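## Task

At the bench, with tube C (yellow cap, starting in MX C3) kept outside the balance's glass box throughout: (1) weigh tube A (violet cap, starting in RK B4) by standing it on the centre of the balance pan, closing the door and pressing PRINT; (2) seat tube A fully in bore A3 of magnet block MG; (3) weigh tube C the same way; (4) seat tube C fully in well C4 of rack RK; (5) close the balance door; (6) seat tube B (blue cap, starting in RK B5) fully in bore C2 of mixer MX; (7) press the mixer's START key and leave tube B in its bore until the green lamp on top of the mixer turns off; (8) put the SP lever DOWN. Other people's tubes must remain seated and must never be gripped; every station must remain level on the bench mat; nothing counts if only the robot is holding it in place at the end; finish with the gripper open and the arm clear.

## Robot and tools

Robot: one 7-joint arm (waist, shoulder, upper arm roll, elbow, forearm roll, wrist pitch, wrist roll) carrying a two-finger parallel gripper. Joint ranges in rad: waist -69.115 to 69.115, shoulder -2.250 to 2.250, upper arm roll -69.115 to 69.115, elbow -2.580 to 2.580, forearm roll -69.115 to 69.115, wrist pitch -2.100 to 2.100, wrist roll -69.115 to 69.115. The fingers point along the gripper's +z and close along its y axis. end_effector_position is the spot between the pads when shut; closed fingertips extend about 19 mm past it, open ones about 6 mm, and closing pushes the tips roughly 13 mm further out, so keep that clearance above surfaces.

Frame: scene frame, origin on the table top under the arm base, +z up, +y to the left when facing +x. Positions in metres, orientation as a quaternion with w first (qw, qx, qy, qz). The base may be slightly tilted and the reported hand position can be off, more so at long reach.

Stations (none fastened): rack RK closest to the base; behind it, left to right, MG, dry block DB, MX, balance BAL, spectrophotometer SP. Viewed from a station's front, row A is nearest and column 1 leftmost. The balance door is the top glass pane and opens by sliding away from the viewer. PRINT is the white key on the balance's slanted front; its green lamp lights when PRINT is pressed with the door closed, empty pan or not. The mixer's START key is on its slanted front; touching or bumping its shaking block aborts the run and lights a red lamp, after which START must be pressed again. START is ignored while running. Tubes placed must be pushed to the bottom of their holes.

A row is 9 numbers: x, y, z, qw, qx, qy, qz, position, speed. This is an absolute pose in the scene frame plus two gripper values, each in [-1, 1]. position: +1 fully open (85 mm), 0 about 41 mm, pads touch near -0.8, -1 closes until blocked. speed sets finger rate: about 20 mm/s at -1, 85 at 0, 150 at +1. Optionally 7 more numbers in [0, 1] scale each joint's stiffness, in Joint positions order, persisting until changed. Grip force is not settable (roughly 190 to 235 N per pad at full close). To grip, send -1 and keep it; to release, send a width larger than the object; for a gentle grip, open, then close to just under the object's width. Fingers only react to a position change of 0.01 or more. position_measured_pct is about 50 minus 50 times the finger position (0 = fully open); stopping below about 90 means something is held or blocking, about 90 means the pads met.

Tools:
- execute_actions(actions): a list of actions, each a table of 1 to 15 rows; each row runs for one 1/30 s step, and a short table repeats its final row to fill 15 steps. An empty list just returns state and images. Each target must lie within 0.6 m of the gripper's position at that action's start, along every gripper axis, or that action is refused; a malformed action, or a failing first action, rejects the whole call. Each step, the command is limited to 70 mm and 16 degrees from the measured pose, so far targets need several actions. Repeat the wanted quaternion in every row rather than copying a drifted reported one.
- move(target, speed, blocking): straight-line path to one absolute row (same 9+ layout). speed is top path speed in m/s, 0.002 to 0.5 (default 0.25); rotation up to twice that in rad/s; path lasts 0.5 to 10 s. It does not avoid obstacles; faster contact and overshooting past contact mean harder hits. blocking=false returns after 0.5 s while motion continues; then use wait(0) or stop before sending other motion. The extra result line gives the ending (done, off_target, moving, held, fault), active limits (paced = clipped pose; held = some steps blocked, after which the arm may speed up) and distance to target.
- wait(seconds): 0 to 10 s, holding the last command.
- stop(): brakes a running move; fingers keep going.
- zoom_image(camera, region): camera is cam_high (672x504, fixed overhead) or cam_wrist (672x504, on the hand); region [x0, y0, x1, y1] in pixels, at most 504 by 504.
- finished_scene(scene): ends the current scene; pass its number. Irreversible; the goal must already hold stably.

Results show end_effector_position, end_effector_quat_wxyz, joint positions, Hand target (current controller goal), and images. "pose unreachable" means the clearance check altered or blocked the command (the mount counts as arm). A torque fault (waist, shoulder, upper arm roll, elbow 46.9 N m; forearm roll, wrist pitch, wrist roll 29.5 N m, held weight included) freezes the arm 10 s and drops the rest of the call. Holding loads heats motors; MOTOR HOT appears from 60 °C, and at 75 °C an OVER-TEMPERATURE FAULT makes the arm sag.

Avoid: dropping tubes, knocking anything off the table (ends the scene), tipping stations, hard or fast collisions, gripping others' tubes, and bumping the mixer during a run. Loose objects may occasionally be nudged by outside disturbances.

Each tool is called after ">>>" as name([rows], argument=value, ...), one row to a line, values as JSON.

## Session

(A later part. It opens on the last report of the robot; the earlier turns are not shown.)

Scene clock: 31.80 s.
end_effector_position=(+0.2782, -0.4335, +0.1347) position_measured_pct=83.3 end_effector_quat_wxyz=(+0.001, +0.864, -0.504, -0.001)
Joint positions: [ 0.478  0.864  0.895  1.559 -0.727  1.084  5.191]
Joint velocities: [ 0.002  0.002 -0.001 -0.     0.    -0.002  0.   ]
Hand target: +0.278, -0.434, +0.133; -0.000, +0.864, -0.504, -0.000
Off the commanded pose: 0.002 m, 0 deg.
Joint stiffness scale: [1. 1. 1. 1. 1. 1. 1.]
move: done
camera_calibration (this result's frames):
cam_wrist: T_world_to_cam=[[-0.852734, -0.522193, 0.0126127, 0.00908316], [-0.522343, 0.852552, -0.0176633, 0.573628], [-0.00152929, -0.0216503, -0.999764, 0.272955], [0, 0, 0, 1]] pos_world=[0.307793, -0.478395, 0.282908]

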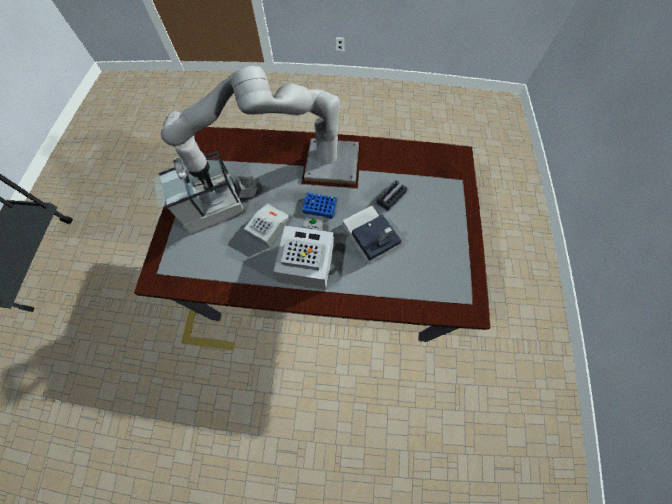

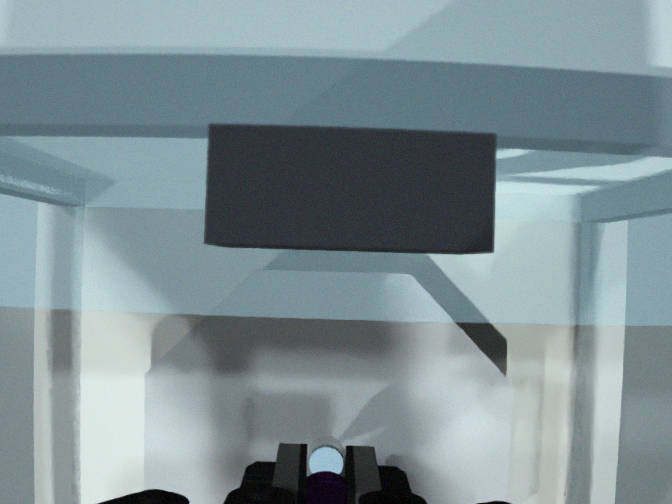

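>>> move(target=[0.2777,-0.4343,0.1300,0,0.8638,-0.5038,0,-1,0], speed=0.005)

Scene clock: 33.30 s.
end_effector_position=(+0.2782, -0.4336, +0.1322) position_measured_pct=83.3 end_effector_quat_wxyz=(+0.001, +0.864, -0.504, -0.001)
Joint positions: [ 0.479  0.867  0.891  1.561 -0.729  1.079  5.192]
Joint velocities: [ 0.001  0.    -0.002 -0.    -0.    -0.     0.   ]
Hand target: +0.278, -0.434, +0.130; +0.000, +0.864, -0.504, -0.000
Off the commanded pose: 0.002 m, 0 deg.
Joint stiffness scale: [1. 1. 1. 1. 1. 1. 1.]
move: done
camera_calibration (this result's frames):
cam_wrist: T_world_to_cam=[[-0.85282, -0.522049, 0.0127378, 0.00913432], [-0.522202, 0.85264, -0.0176127, 0.573683], [-0.00166607, -0.0216722, -0.999764, 0.270422], [0, 0, 0, 1]] pos_world=[0.307819, -0.478516, 0.280345]

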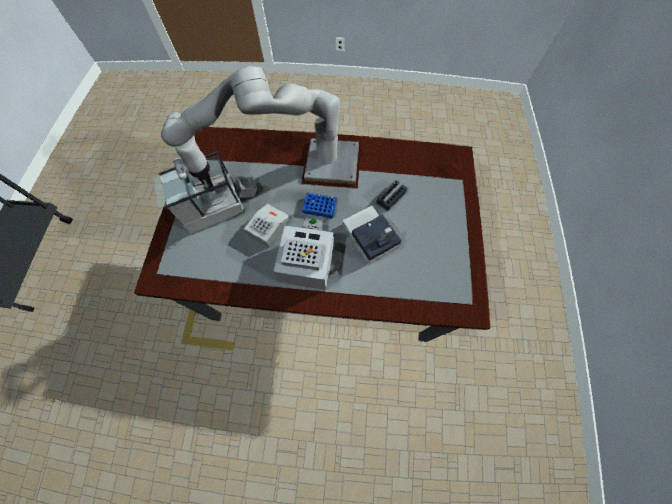

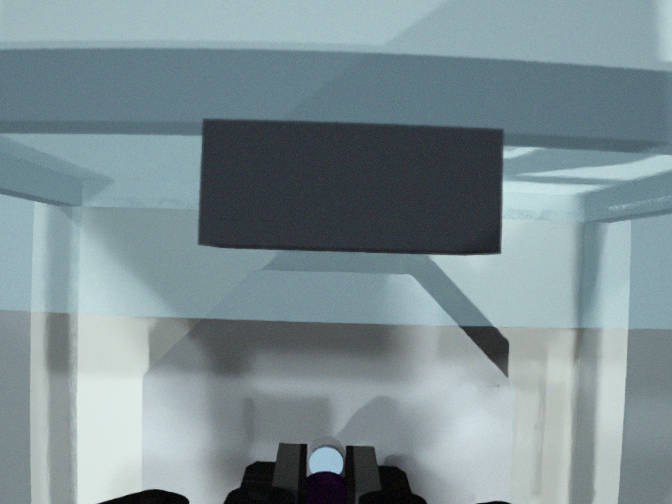

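>>> move(target=[0.2777,-0.4343,0.1275,0,0.8638,-0.5038,0,-1,0], speed=0.005)

Scene clock: 34.83 s.
end_effector_position=(+0.2783, -0.4340, +0.1314) position_measured_pct=83.3 end_effector_quat_wxyz=(+0.001, +0.864, -0.504, -0.000)
Joint positions: [ 0.481  0.867  0.89   1.563 -0.731  1.076  5.195]
Joint velocities: [ 0.     0.     0.     0.001 -0.001  0.    -0.   ]
Hand target: +0.278, -0.434, +0.128; -0.000, +0.864, -0.504, -0.000
Off the commanded pose: 0.004 m, 0 deg.
Joint stiffness scale: [1. 1. 1. 1. 1. 1. 1.]
move: off_target
camera_calibration (this result's frames):
cam_wrist: T_world_to_cam=[[-0.852743, -0.522193, 0.011981, 0.00900274], [-0.52233, 0.852533, -0.0189489, 0.574131], [-0.000319182, -0.0224166, -0.999749, 0.268942], [0, 0, 0, 1]] pos_world=[0.307649, -0.478736, 0.279646]

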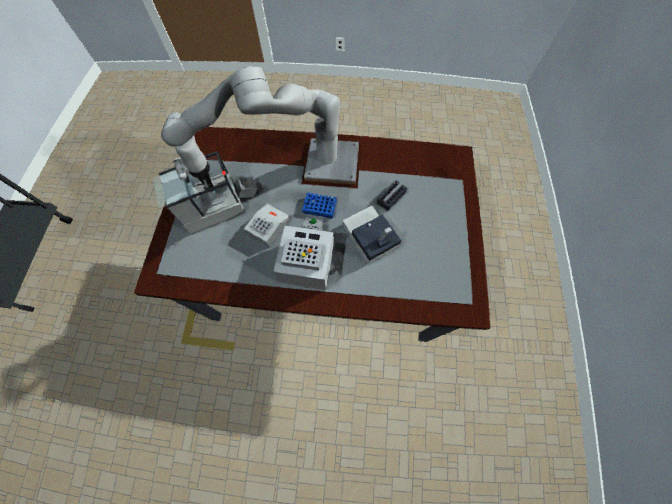

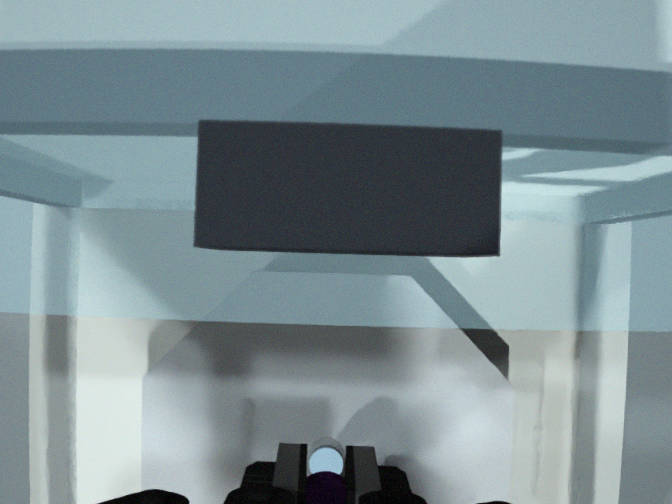

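>>> move(target=[0.2783,-0.4340,0.132,0,0.8638,-0.5038,0,-0.2,0], speed=0.01)

>>> move(target=[0.2783,-0.4340,0.268,0,0.8638,-0.5038,0,-0.2,0], speed=0.1)

>>> move(target=[0.3091,-0.4893,0.262,0,0.8638,-0.5038,0,0.1,0], speed=0.1)

>>> move(target=[0.3091,-0.4893,0.229,0,0.8638,-0.5038,0,0.1,0], speed=0.04)

Scene clock: 35.87 s.
end_effector_position=(+0.2783, -0.4340, +0.1315) position_measured_pct=59.9 end_effector_quat_wxyz=(+0.001, +0.864, -0.504, -0.000)
Joint positions: [ 0.481  0.867  0.89   1.563 -0.731  1.076  5.195]
Joint velocities: [ 0.001  0.     0.     0.001  0.    -0.     0.001]
Hand target: +0.278, -0.434, +0.132; +0.000, +0.864, -0.504, +0.000
Off the commanded pose: 0.000 m, 0 deg.
Joint stiffness scale: [1. 1. 1. 1. 1. 1. 1.]
move: done
camera_calibration (this result's frames):
cam_wrist: T_world_to_cam=[[-0.852738, -0.522206, 0.0118129, 0.00903746], [-0.52234, 0.852522, -0.0191781, 0.574202], [-0.0000558298, -0.0225242, -0.999746, 0.268935], [0, 0, 0, 1]] pos_world=[0.30765, -0.478743, 0.279772]

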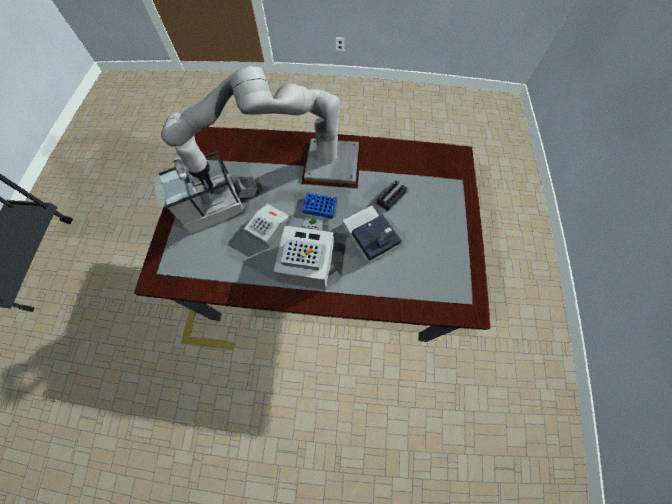

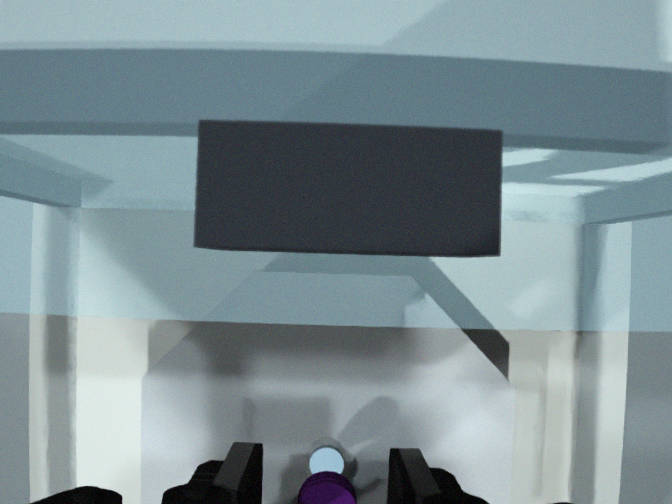

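Scene clock: 37.63 s.
end_effector_position=(+0.2787, -0.4354, +0.2656) position_measured_pct=59.9 end_effector_quat_wxyz=(-0.001, +0.864, -0.503, +0.001)
Joint positions: [ 0.451  0.722  1.008  1.357 -0.603  1.385  5.087]
Joint velocities: [-0.002 -0.002  0.    -0.002  0.     0.001  0.001]
Hand target: +0.279, -0.434, +0.268; +0.000, +0.864, -0.504, +0.000
Off the commanded pose: 0.003 m, 0 deg.
Joint stiffness scale: [1. 1. 1. 1. 1. 1. 1.]
move: done
camera_calibration (this result's frames):
cam_wrist: T_world_to_cam=[[-0.852575, -0.522547, 0.00772167, 0.00798486], [-0.522586, 0.852328, -0.0209982, 0.578685], [0.00439113, -0.0219378, -0.99975, 0.401997], [0, 0, 0, 1]] pos_world=[0.307455, -0.480238, 0.413986]

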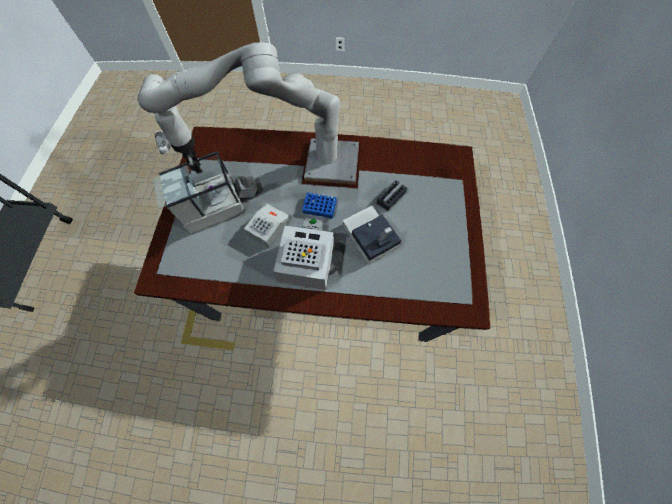

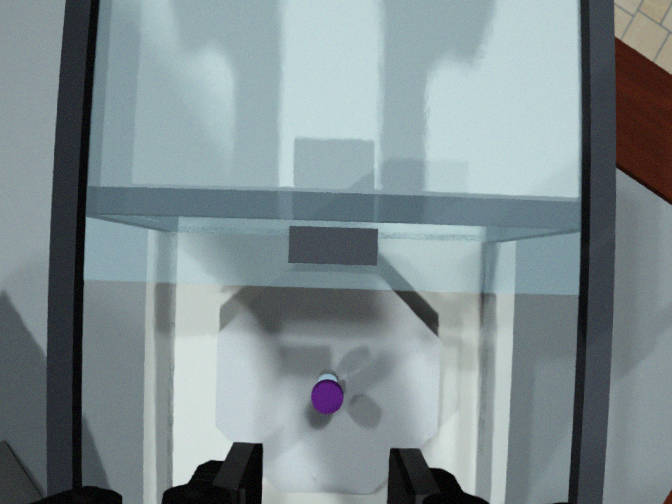

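Scene clock: 38.77 s.
end_effector_position=(+0.3083, -0.4903, +0.2629) position_measured_pct=45.2 end_effector_quat_wxyz=(+0.004, +0.865, -0.501, +0.000)
Joint positions: [ 0.58   0.852  0.965  1.089 -0.66   1.491  5.04 ]
Joint velocities: [ 0.004  0.004 -0.    -0.003 -0.001  0.001 -0.   ]
Hand target: +0.309, -0.490, +0.262; +0.000, +0.864, -0.504, +0.000
Off the commanded pose: 0.002 m, 1 deg.
Joint stiffness scale: [1. 1. 1. 1. 1. 1. 1.]
move: done
camera_calibration (this result's frames):
cam_wrist: T_world_to_cam=[[-0.84998, -0.526538, 0.0170635, -0.000719043], [-0.526811, 0.84965, -0.0237707, 0.641592], [-0.00198177, -0.0291939, -0.999572, 0.396255], [0, 0, 0, 1]] pos_world=[0.338172, -0.533939, 0.411349]

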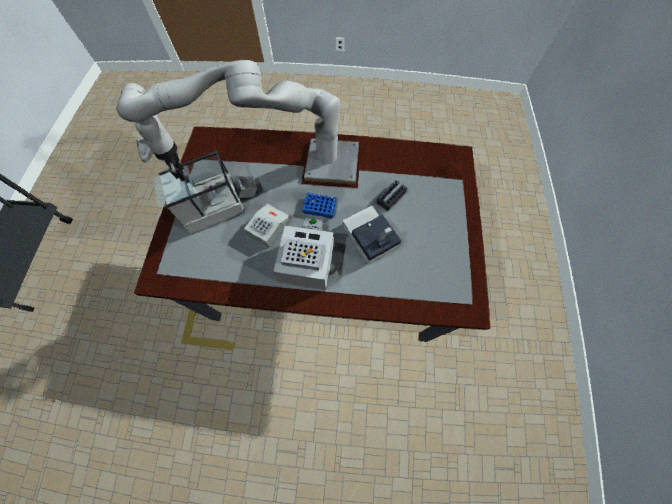

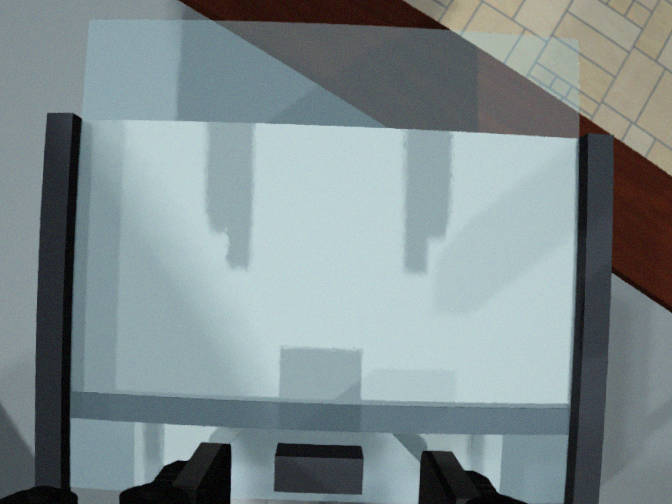

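Scene clock: 39.93 s.
end_effector_position=(+0.3061, -0.4901, +0.2313) position_measured_pct=45.2 end_effector_quat_wxyz=(+0.001, +0.862, -0.507, -0.001)
Joint positions: [ 0.579  0.874  0.94   1.152 -0.668  1.419  5.049]
Joint velocities: [ 0.001  0.    -0.005 -0.001  0.    -0.002  0.001]
Hand target: +0.309, -0.489, +0.229; -0.000, +0.864, -0.504, -0.000
Off the commanded pose: 0.004 m, 0 deg.
Joint stiffness scale: [1. 1. 1. 1. 1. 1. 1.]
move: off_target
camera_calibration (this result's frames):
cam_wrist: T_world_to_cam=[[-0.856711, -0.515621, 0.0134463, 0.00634503], [-0.515791, 0.856533, -0.0176261, 0.638111], [-0.00242881, -0.022036, -0.999754, 0.368368], [0, 0, 0, 1]] pos_world=[0.335463, -0.535175, 0.379439]

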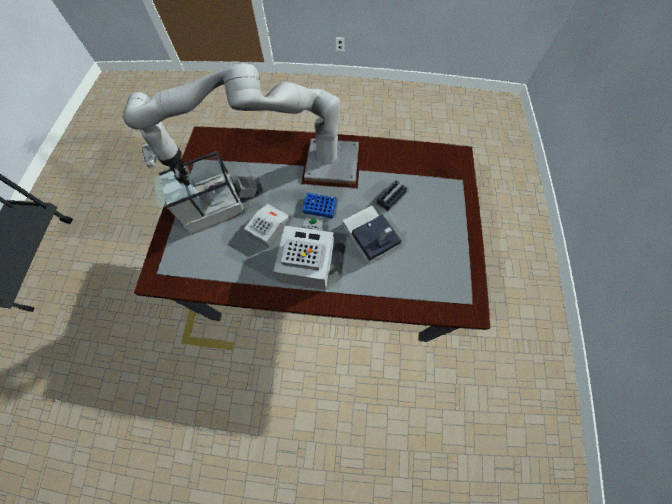

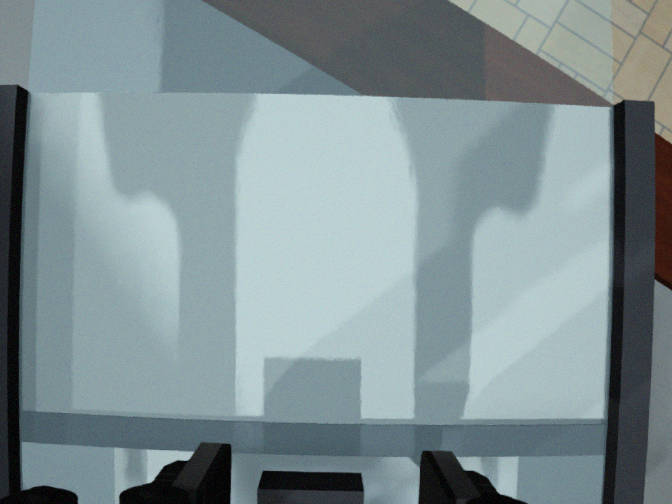

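>>> move(target=[0.3105,-0.4885,0.231,0,0.8638,-0.5038,0,-1,-0.5], speed=0.01)

>>> move(target=[0.2486,-0.3830,0.231,0,0.8638,-0.5038,0,-1,0], speed=0.08)

Scene clock: 41.13 s.
end_effector_position=(+0.3089, -0.4890, +0.2318) position_measured_pct=71.0 end_effector_quat_wxyz=(-0.000, +0.863, -0.505, +0.000)
Joint positions: [ 0.577  0.872  0.939  1.152 -0.671  1.419  5.049]
Joint velocities: [-0.     0.    -0.001  0.001 -0.001 -0.     0.   ]
Hand target: +0.310, -0.489, +0.231; +0.000, +0.864, -0.504, -0.000
Off the commanded pose: 0.002 m, 0 deg.
Joint stiffness scale: [1. 1. 1. 1. 1. 1. 1.]
move: done
camera_calibration (this result's frames):
cam_wrist: T_world_to_cam=[[-0.854872, -0.518745, 0.00987343, 0.00803736], [-0.518835, 0.854645, -0.0197985, 0.639158], [0.00183211, -0.0220479, -0.999755, 0.367665], [0, 0, 0, 1]] pos_world=[0.337815, -0.533978, 0.38015]

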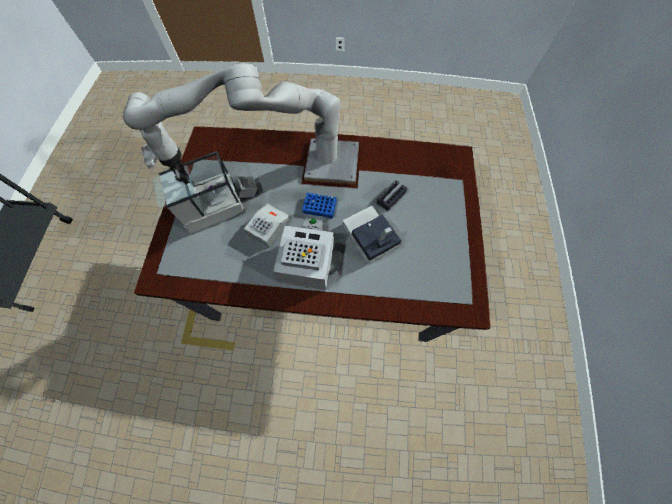

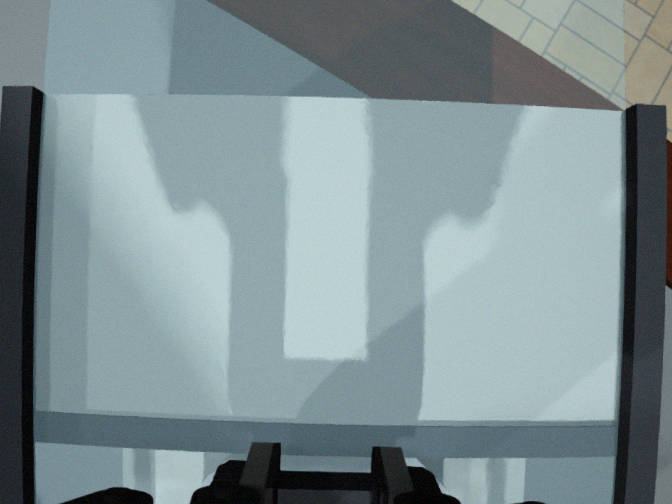

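Scene clock: 43.03 s.
end_effector_position=(+0.2493, -0.3842, +0.2318) position_measured_pct=71.0 end_effector_quat_wxyz=(-0.001, +0.862, -0.506, +0.001)
Joint positions: [ 0.335  0.64   1.035  1.64  -0.58   1.204  5.13 ]
Joint velocities: [-0.003 -0.005 -0.001  0.005  0.003 -0.009  0.001]
Hand target: +0.249, -0.383, +0.231; -0.000, +0.864, -0.503, -0.000
Off the commanded pose: 0.002 m, 0 deg.
Joint stiffness scale: [1. 1. 1. 1. 1. 1. 1.]
move: done
camera_calibration (this result's frames):
cam_wrist: T_world_to_cam=[[-0.856044, -0.516844, 0.00774266, 0.0129605], [-0.516888, 0.855816, -0.0201506, 0.518635], [0.00378843, -0.0212519, -0.999767, 0.369851], [0, 0, 0, 1]] pos_world=[0.27777, -0.429297, 0.380116]

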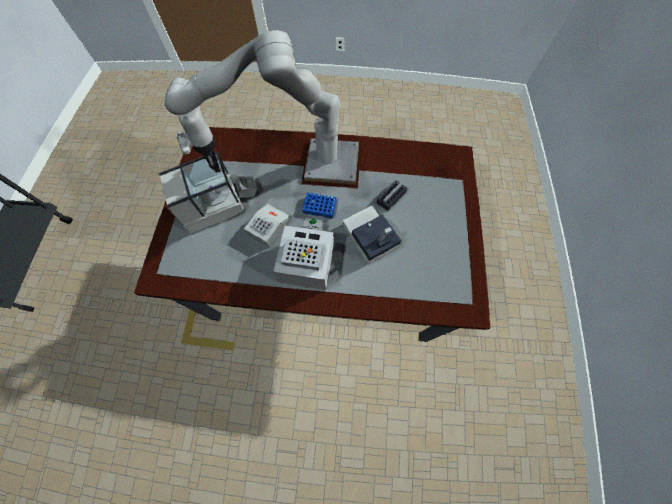

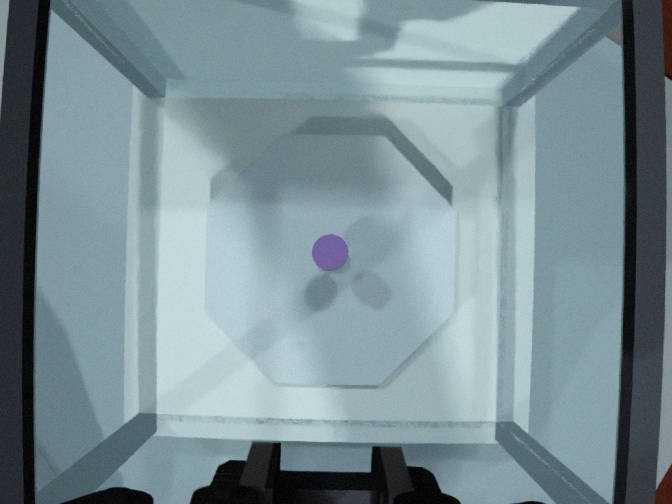

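>>> move(target=[0.2493,-0.3842,0.2318,0,0.8638,-0.5038,0,0.1,0], speed=0.02)

>>> move(target=[0.235,-0.359,0.275,0,0.8638,-0.5038,0,0.1,0], speed=0.1)

>>> move(target=[0.1943,-0.2868,0.1236,0.0875,0.8507,-0.4961,0.15,-1,0], speed=0.15)

>>> move(target=[0.2010,-0.2987,0.086,0.0875,0.8507,-0.4961,0.15,-1,0], speed=0.04)

Scene clock: 44.40 s.
end_effector_position=(+0.2493, -0.3842, +0.2316) position_measured_pct=45.2 end_effector_quat_wxyz=(-0.001, +0.862, -0.506, +0.001)
Joint positions: [ 0.334  0.64   1.035  1.641 -0.58   1.203  5.13 ]
Joint velocities: [-0.  0. -0.  0. -0. -0. -0.]
Hand target: +0.249, -0.384, +0.232; +0.000, +0.864, -0.504, +0.000
Off the commanded pose: 0.000 m, 0 deg.
Joint stiffness scale: [1. 1. 1. 1. 1. 1. 1.]
move: done
camera_calibration (this result's frames):
cam_wrist: T_world_to_cam=[[-0.855902, -0.517071, 0.00838587, 0.0126559], [-0.517128, 0.855664, -0.0204364, 0.51872], [0.00339159, -0.0218281, -0.999756, 0.369553], [0, 0, 0, 1]] pos_world=[0.277823, -0.429239, 0.379958]

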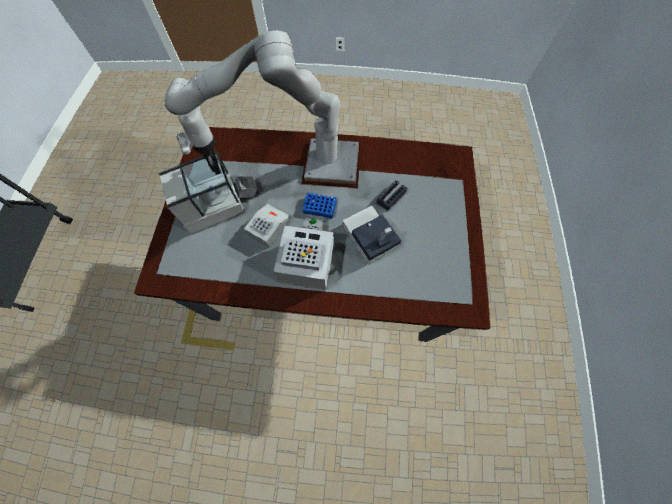

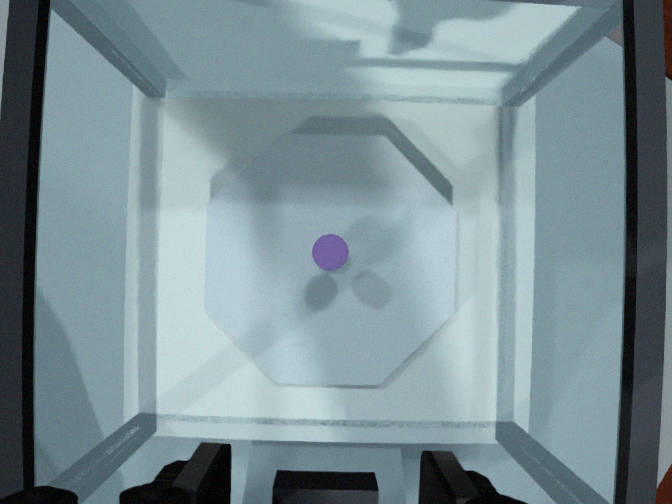

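Scene clock: 45.40 s.
end_effector_position=(+0.2368, -0.3619, +0.2746) position_measured_pct=45.2 end_effector_quat_wxyz=(+0.001, +0.865, -0.502, +0.003)
Joint positions: [ 0.246  0.538  1.108  1.651 -0.499  1.265  5.09 ]
Joint velocities: [-0.005 -0.003  0.003  0.     0.     0.    -0.001]
Hand target: +0.235, -0.359, +0.275; +0.000, +0.864, -0.504, -0.000
Off the commanded pose: 0.003 m, 0 deg.
Joint stiffness scale: [1. 1. 1. 1. 1. 1. 1.]
move: done
camera_calibration (this result's frames):
cam_wrist: T_world_to_cam=[[-0.851009, -0.525055, 0.0100448, 0.00870649], [-0.525126, 0.85063, -0.025907, 0.495619], [0.00505817, -0.0273218, -0.999614, 0.410635], [0, 0, 0, 1]] pos_world=[0.265595, -0.405798, 0.423229]

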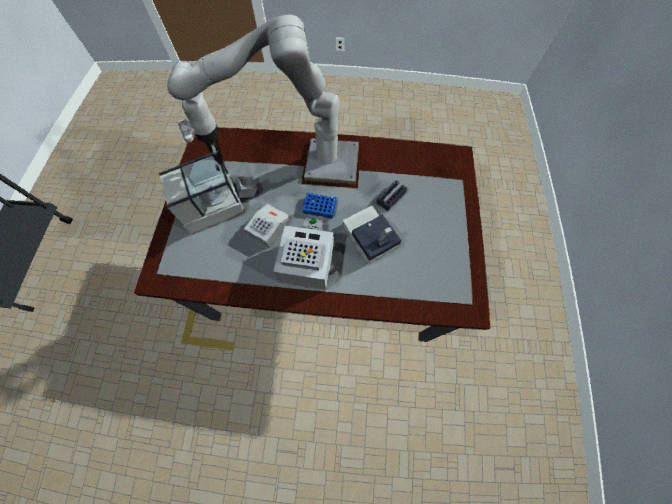

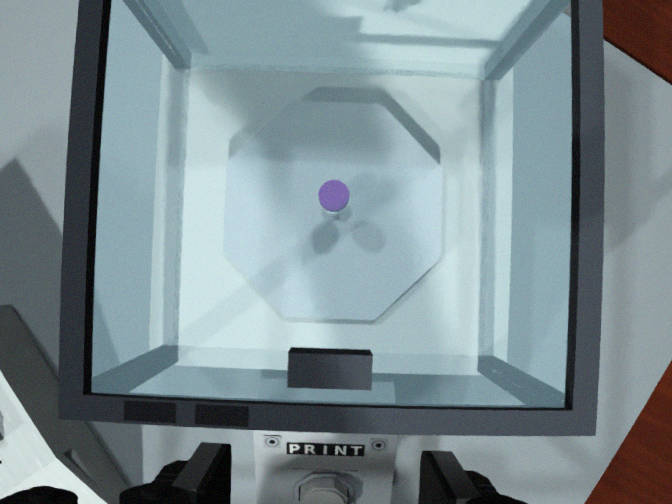

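Scene clock: 47.87 s.
end_effector_position=(+0.1978, -0.2851, +0.1236) position_measured_pct=91.7 end_effector_quat_wxyz=(+0.085, +0.853, -0.493, +0.151)
Joint positions: [ 0.619  0.331  0.281  2.474 -1.191  0.025  5.701]
Joint velocities: [ 0.04  -0.003 -0.032  0.001  0.    -0.011 -0.   ]
Hand target: +0.195, -0.286, +0.124; +0.087, +0.852, -0.495, +0.151
Off the commanded pose: 0.004 m, 1 deg.
Joint stiffness scale: [1. 1. 1. 1. 1. 1. 1.]
move: off_target
camera_calibration (this result's frames):
cam_wrist: T_world_to_cam=[[-0.851422, -0.524183, 0.0177016, 0.0166764], [-0.494752, 0.791501, -0.358812, 0.424129], [0.174072, -0.314259, -0.933242, 0.138531], [0, 0, 0, 1]] pos_world=[0.199923, -0.283423, 0.28117]

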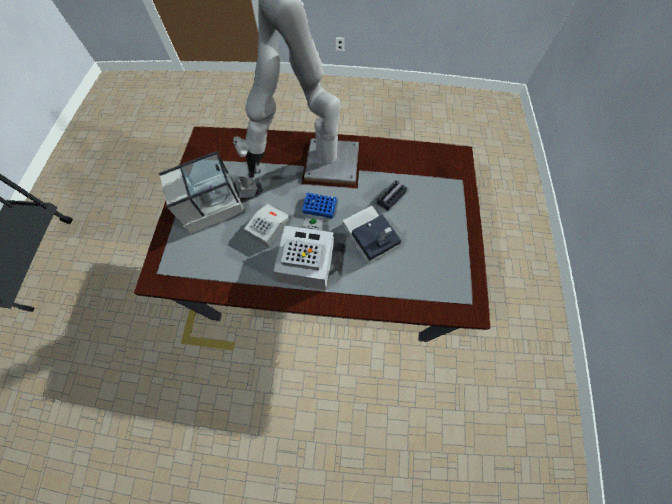

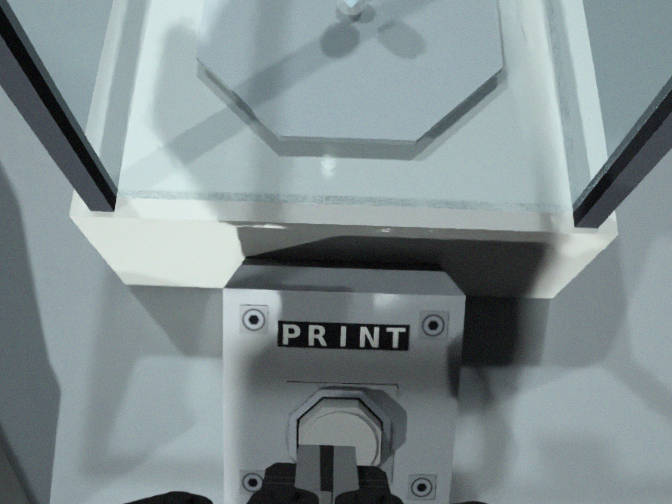

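Scene clock: 49.37 s.
end_effector_position=(+0.2056, -0.2964, +0.0878) position_measured_pct=91.7 end_effector_quat_wxyz=(+0.084, +0.853, -0.492, +0.152)
Joint positions: [ 1.04   0.471 -0.237  2.459 -0.988 -0.215  5.501]
Joint velocities: [ 0.02   0.001 -0.013  0.001 -0.    -0.002  0.   ]
Hand target: +0.201, -0.299, +0.086; +0.087, +0.851, -0.496, +0.150
Off the commanded pose: 0.005 m, 1 deg.
Joint stiffness scale: [1. 1. 1. 1. 1. 1. 1.]
move: off_target
camera_calibration (this result's frames):
cam_wrist: T_world_to_cam=[[-0.849933, -0.52667, 0.0152538, 0.0172191], [-0.49596, 0.789931, -0.360601, 0.424094], [0.177868, -0.314052, -0.932596, 0.0994998], [0, 0, 0, 1]] pos_world=[0.207271, -0.294688, 0.245459]

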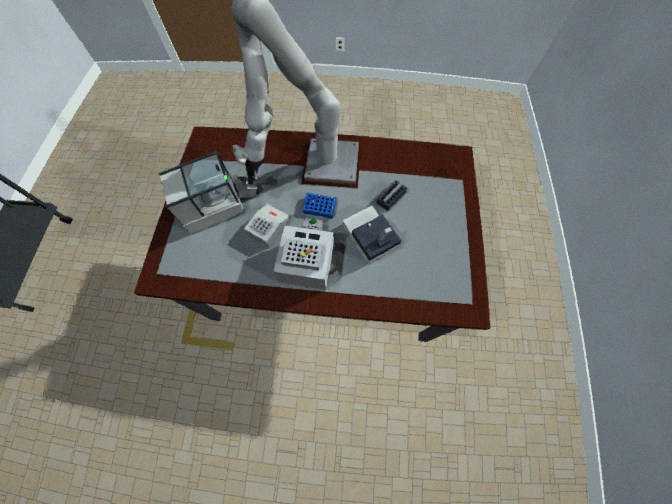

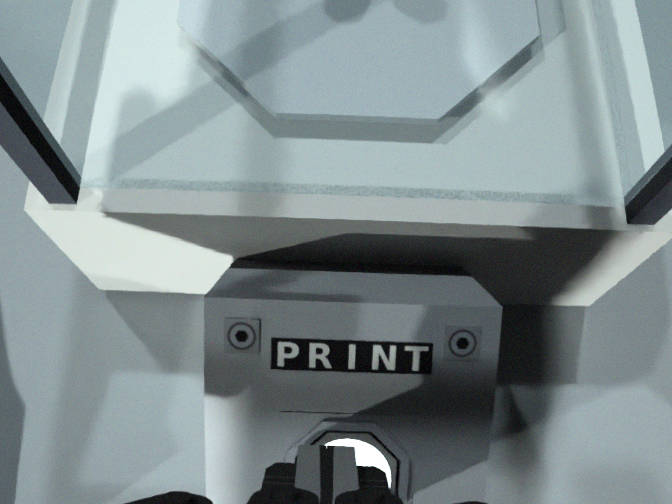

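>>> move(target=[0.1943,-0.2868,0.14,0.0875,0.8507,-0.4961,0.15,-1,0], speed=0.08)

>>> move(target=[0.225,-0.341,0.275,0,0.8638,-0.5038,0,0.1,0], speed=0.15)

>>> move(target=[0.2495,-0.3845,0.262,0,0.8638,-0.5038,0,0.1,0], speed=0.1)

>>> move(target=[0.2495,-0.3845,0.229,0,0.8638,-0.5038,0,0.1,0], speed=0.04)

Scene clock: 51.13 s.
end_effector_position=(+0.1834, -0.2928, +0.1400) position_measured_pct=91.7 end_effector_quat_wxyz=(+0.093, +0.842, -0.506, +0.163)
Joint positions: [ 0.525  0.28   0.449  2.49  -1.174  0.068  5.707]
Joint velocities: [-0.485  0.053  0.592 -0.036  0.236  0.204 -0.219]
Hand target: +0.194, -0.287, +0.139; +0.089, +0.850, -0.494, +0.162
Off the commanded pose: 0.012 m, 2 deg.
Joint stiffness scale: [1. 1. 1. 1. 1. 1. 1.]
move: off_target
camera_calibration (this result's frames):
cam_wrist: T_world_to_cam=[[-0.869171, -0.49429, 0.0147971, 0.0125246], [-0.461014, 0.799105, -0.385871, 0.42887], [0.178908, -0.34221, -0.922434, 0.143369], [0, 0, 0, 1]] pos_world=[0.182951, -0.287459, 0.297551]

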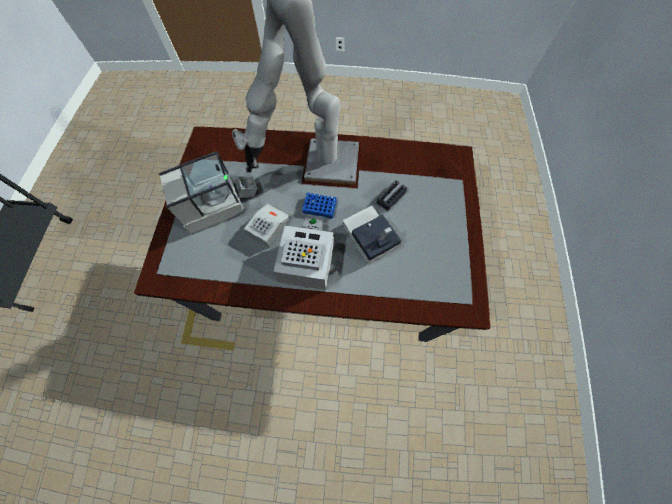

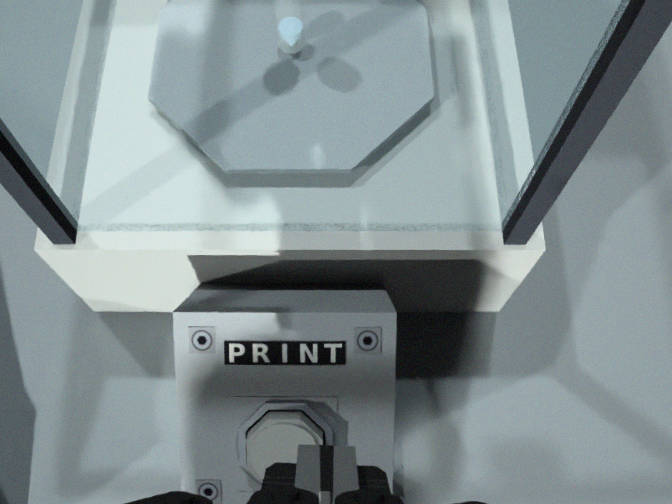

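Scene clock: 52.93 s.
end_effector_position=(+0.2236, -0.3423, +0.2752) position_measured_pct=45.2 end_effector_quat_wxyz=(+0.003, +0.863, -0.505, +0.000)
Joint positions: [ 0.224  0.449  1.051  1.72  -0.404  1.212  5.009]
Joint velocities: [ 0.007  0.005  0.001 -0.002  0.     0.001 -0.   ]
Hand target: +0.224, -0.342, +0.275; +0.000, +0.863, -0.505, -0.001
Off the commanded pose: 0.002 m, 0 deg.
Joint stiffness scale: [1. 1. 1. 1. 1. 1. 1.]
move: done
camera_calibration (this result's frames):
cam_wrist: T_world_to_cam=[[-0.854579, -0.519101, 0.0151327, 0.00914534], [-0.51932, 0.854284, -0.0224959, 0.471071], [-0.00125, -0.0270833, -0.999632, 0.413346], [0, 0, 0, 1]] pos_world=[0.252969, -0.386487, 0.423653]

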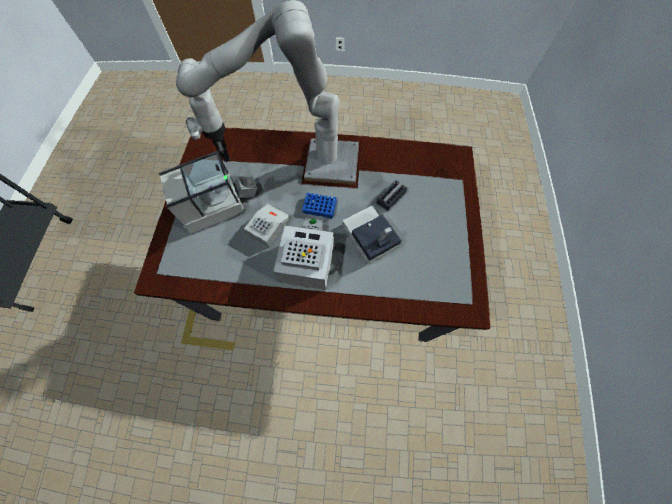

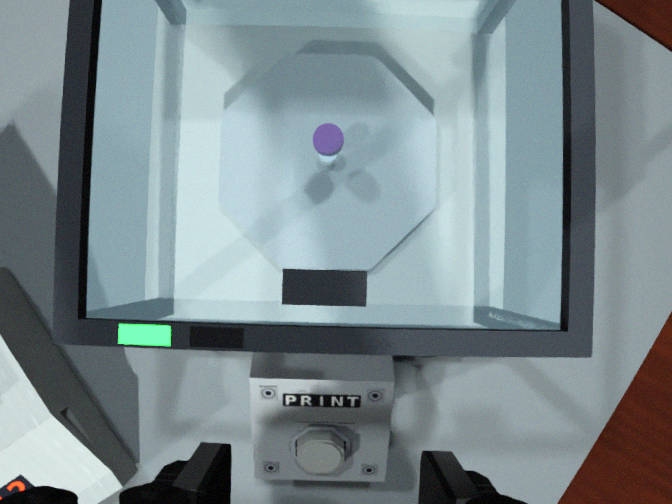

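Scene clock: 53.93 s.
end_effector_position=(+0.2488, -0.3852, +0.2624) position_measured_pct=45.2 end_effector_quat_wxyz=(+0.003, +0.863, -0.505, +0.001)
Joint positions: [ 0.354  0.57   0.978  1.584 -0.483  1.249  5.046]
Joint velocities: [ 0.01   0.002 -0.006 -0.001 -0.    -0.     0.   ]
Hand target: +0.249, -0.385, +0.262; -0.000, +0.864, -0.504, +0.000
Off the commanded pose: 0.001 m, 0 deg.
Joint stiffness scale: [1. 1. 1. 1. 1. 1. 1.]
move: done
camera_calibration (this result's frames):
cam_wrist: T_world_to_cam=[[-0.85438, -0.519444, 0.0145751, 0.00856705], [-0.519649, 0.854056, -0.0235236, 0.52072], [-0.00022878, -0.0276721, -0.999617, 0.398932], [0, 0, 0, 1]] pos_world=[0.278002, -0.429235, 0.410904]

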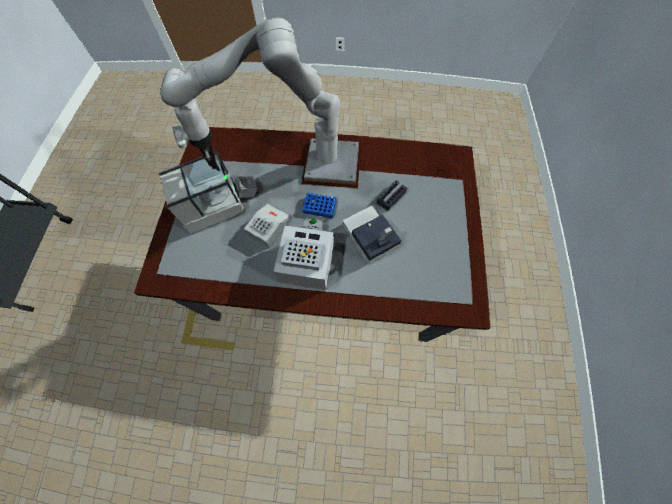

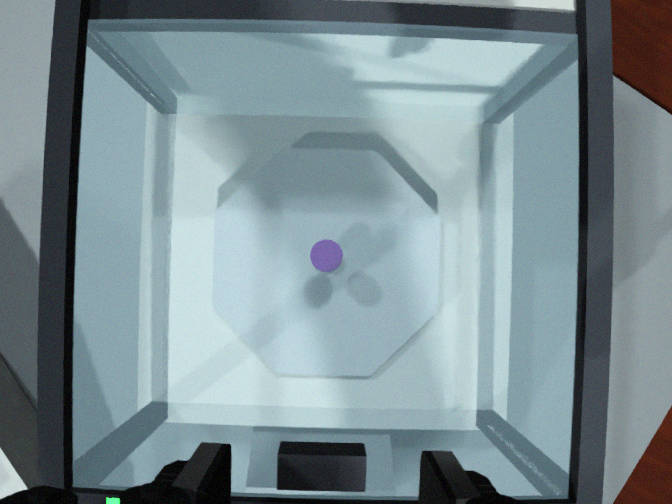

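Scene clock: 55.10 s.
end_effector_position=(+0.2493, -0.3837, +0.2311) position_measured_pct=45.2 end_effector_quat_wxyz=(+0.001, +0.864, -0.504, -0.001)
Joint positions: [ 0.37   0.605  0.948  1.639 -0.516  1.175  5.075]
Joint velocities: [ 0.002  0.002 -0.002  0.     0.    -0.001 -0.   ]
Hand target: +0.249, -0.384, +0.229; -0.000, +0.864, -0.504, -0.000
Off the commanded pose: 0.002 m, 0 deg.
Joint stiffness scale: [1. 1. 1. 1. 1. 1. 1.]
move: done
camera_calibration (this result's frames):
cam_wrist: T_world_to_cam=[[-0.853391, -0.52111, 0.0129279, 0.0097015], [-0.521267, 0.853211, -0.0176631, 0.517749], [-0.0018258, -0.0218125, -0.99976, 0.370319], [0, 0, 0, 1]] pos_world=[0.278841, -0.428616, 0.37925]

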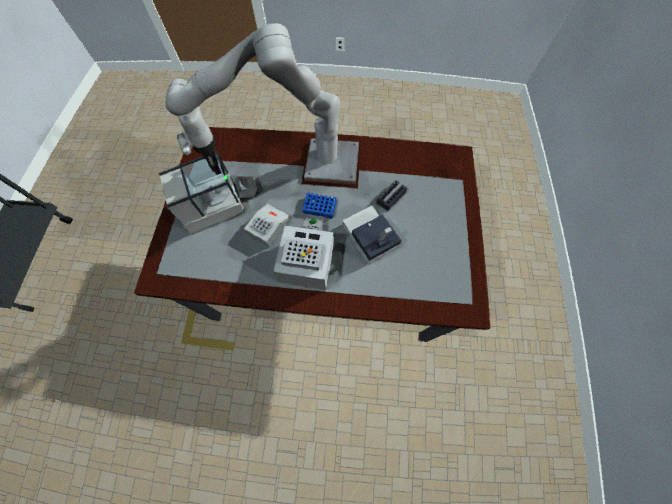

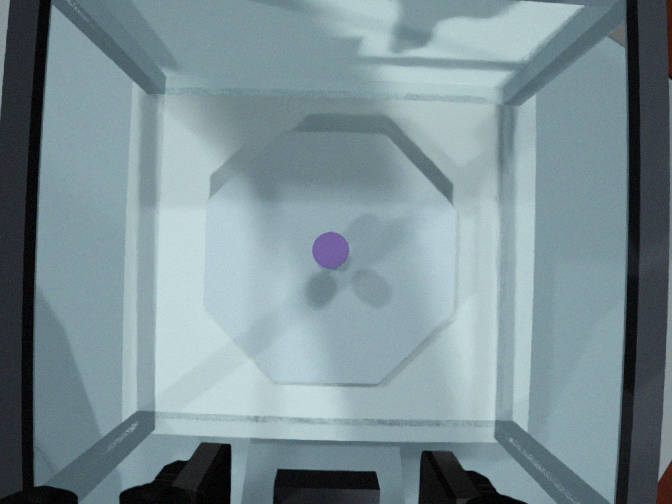

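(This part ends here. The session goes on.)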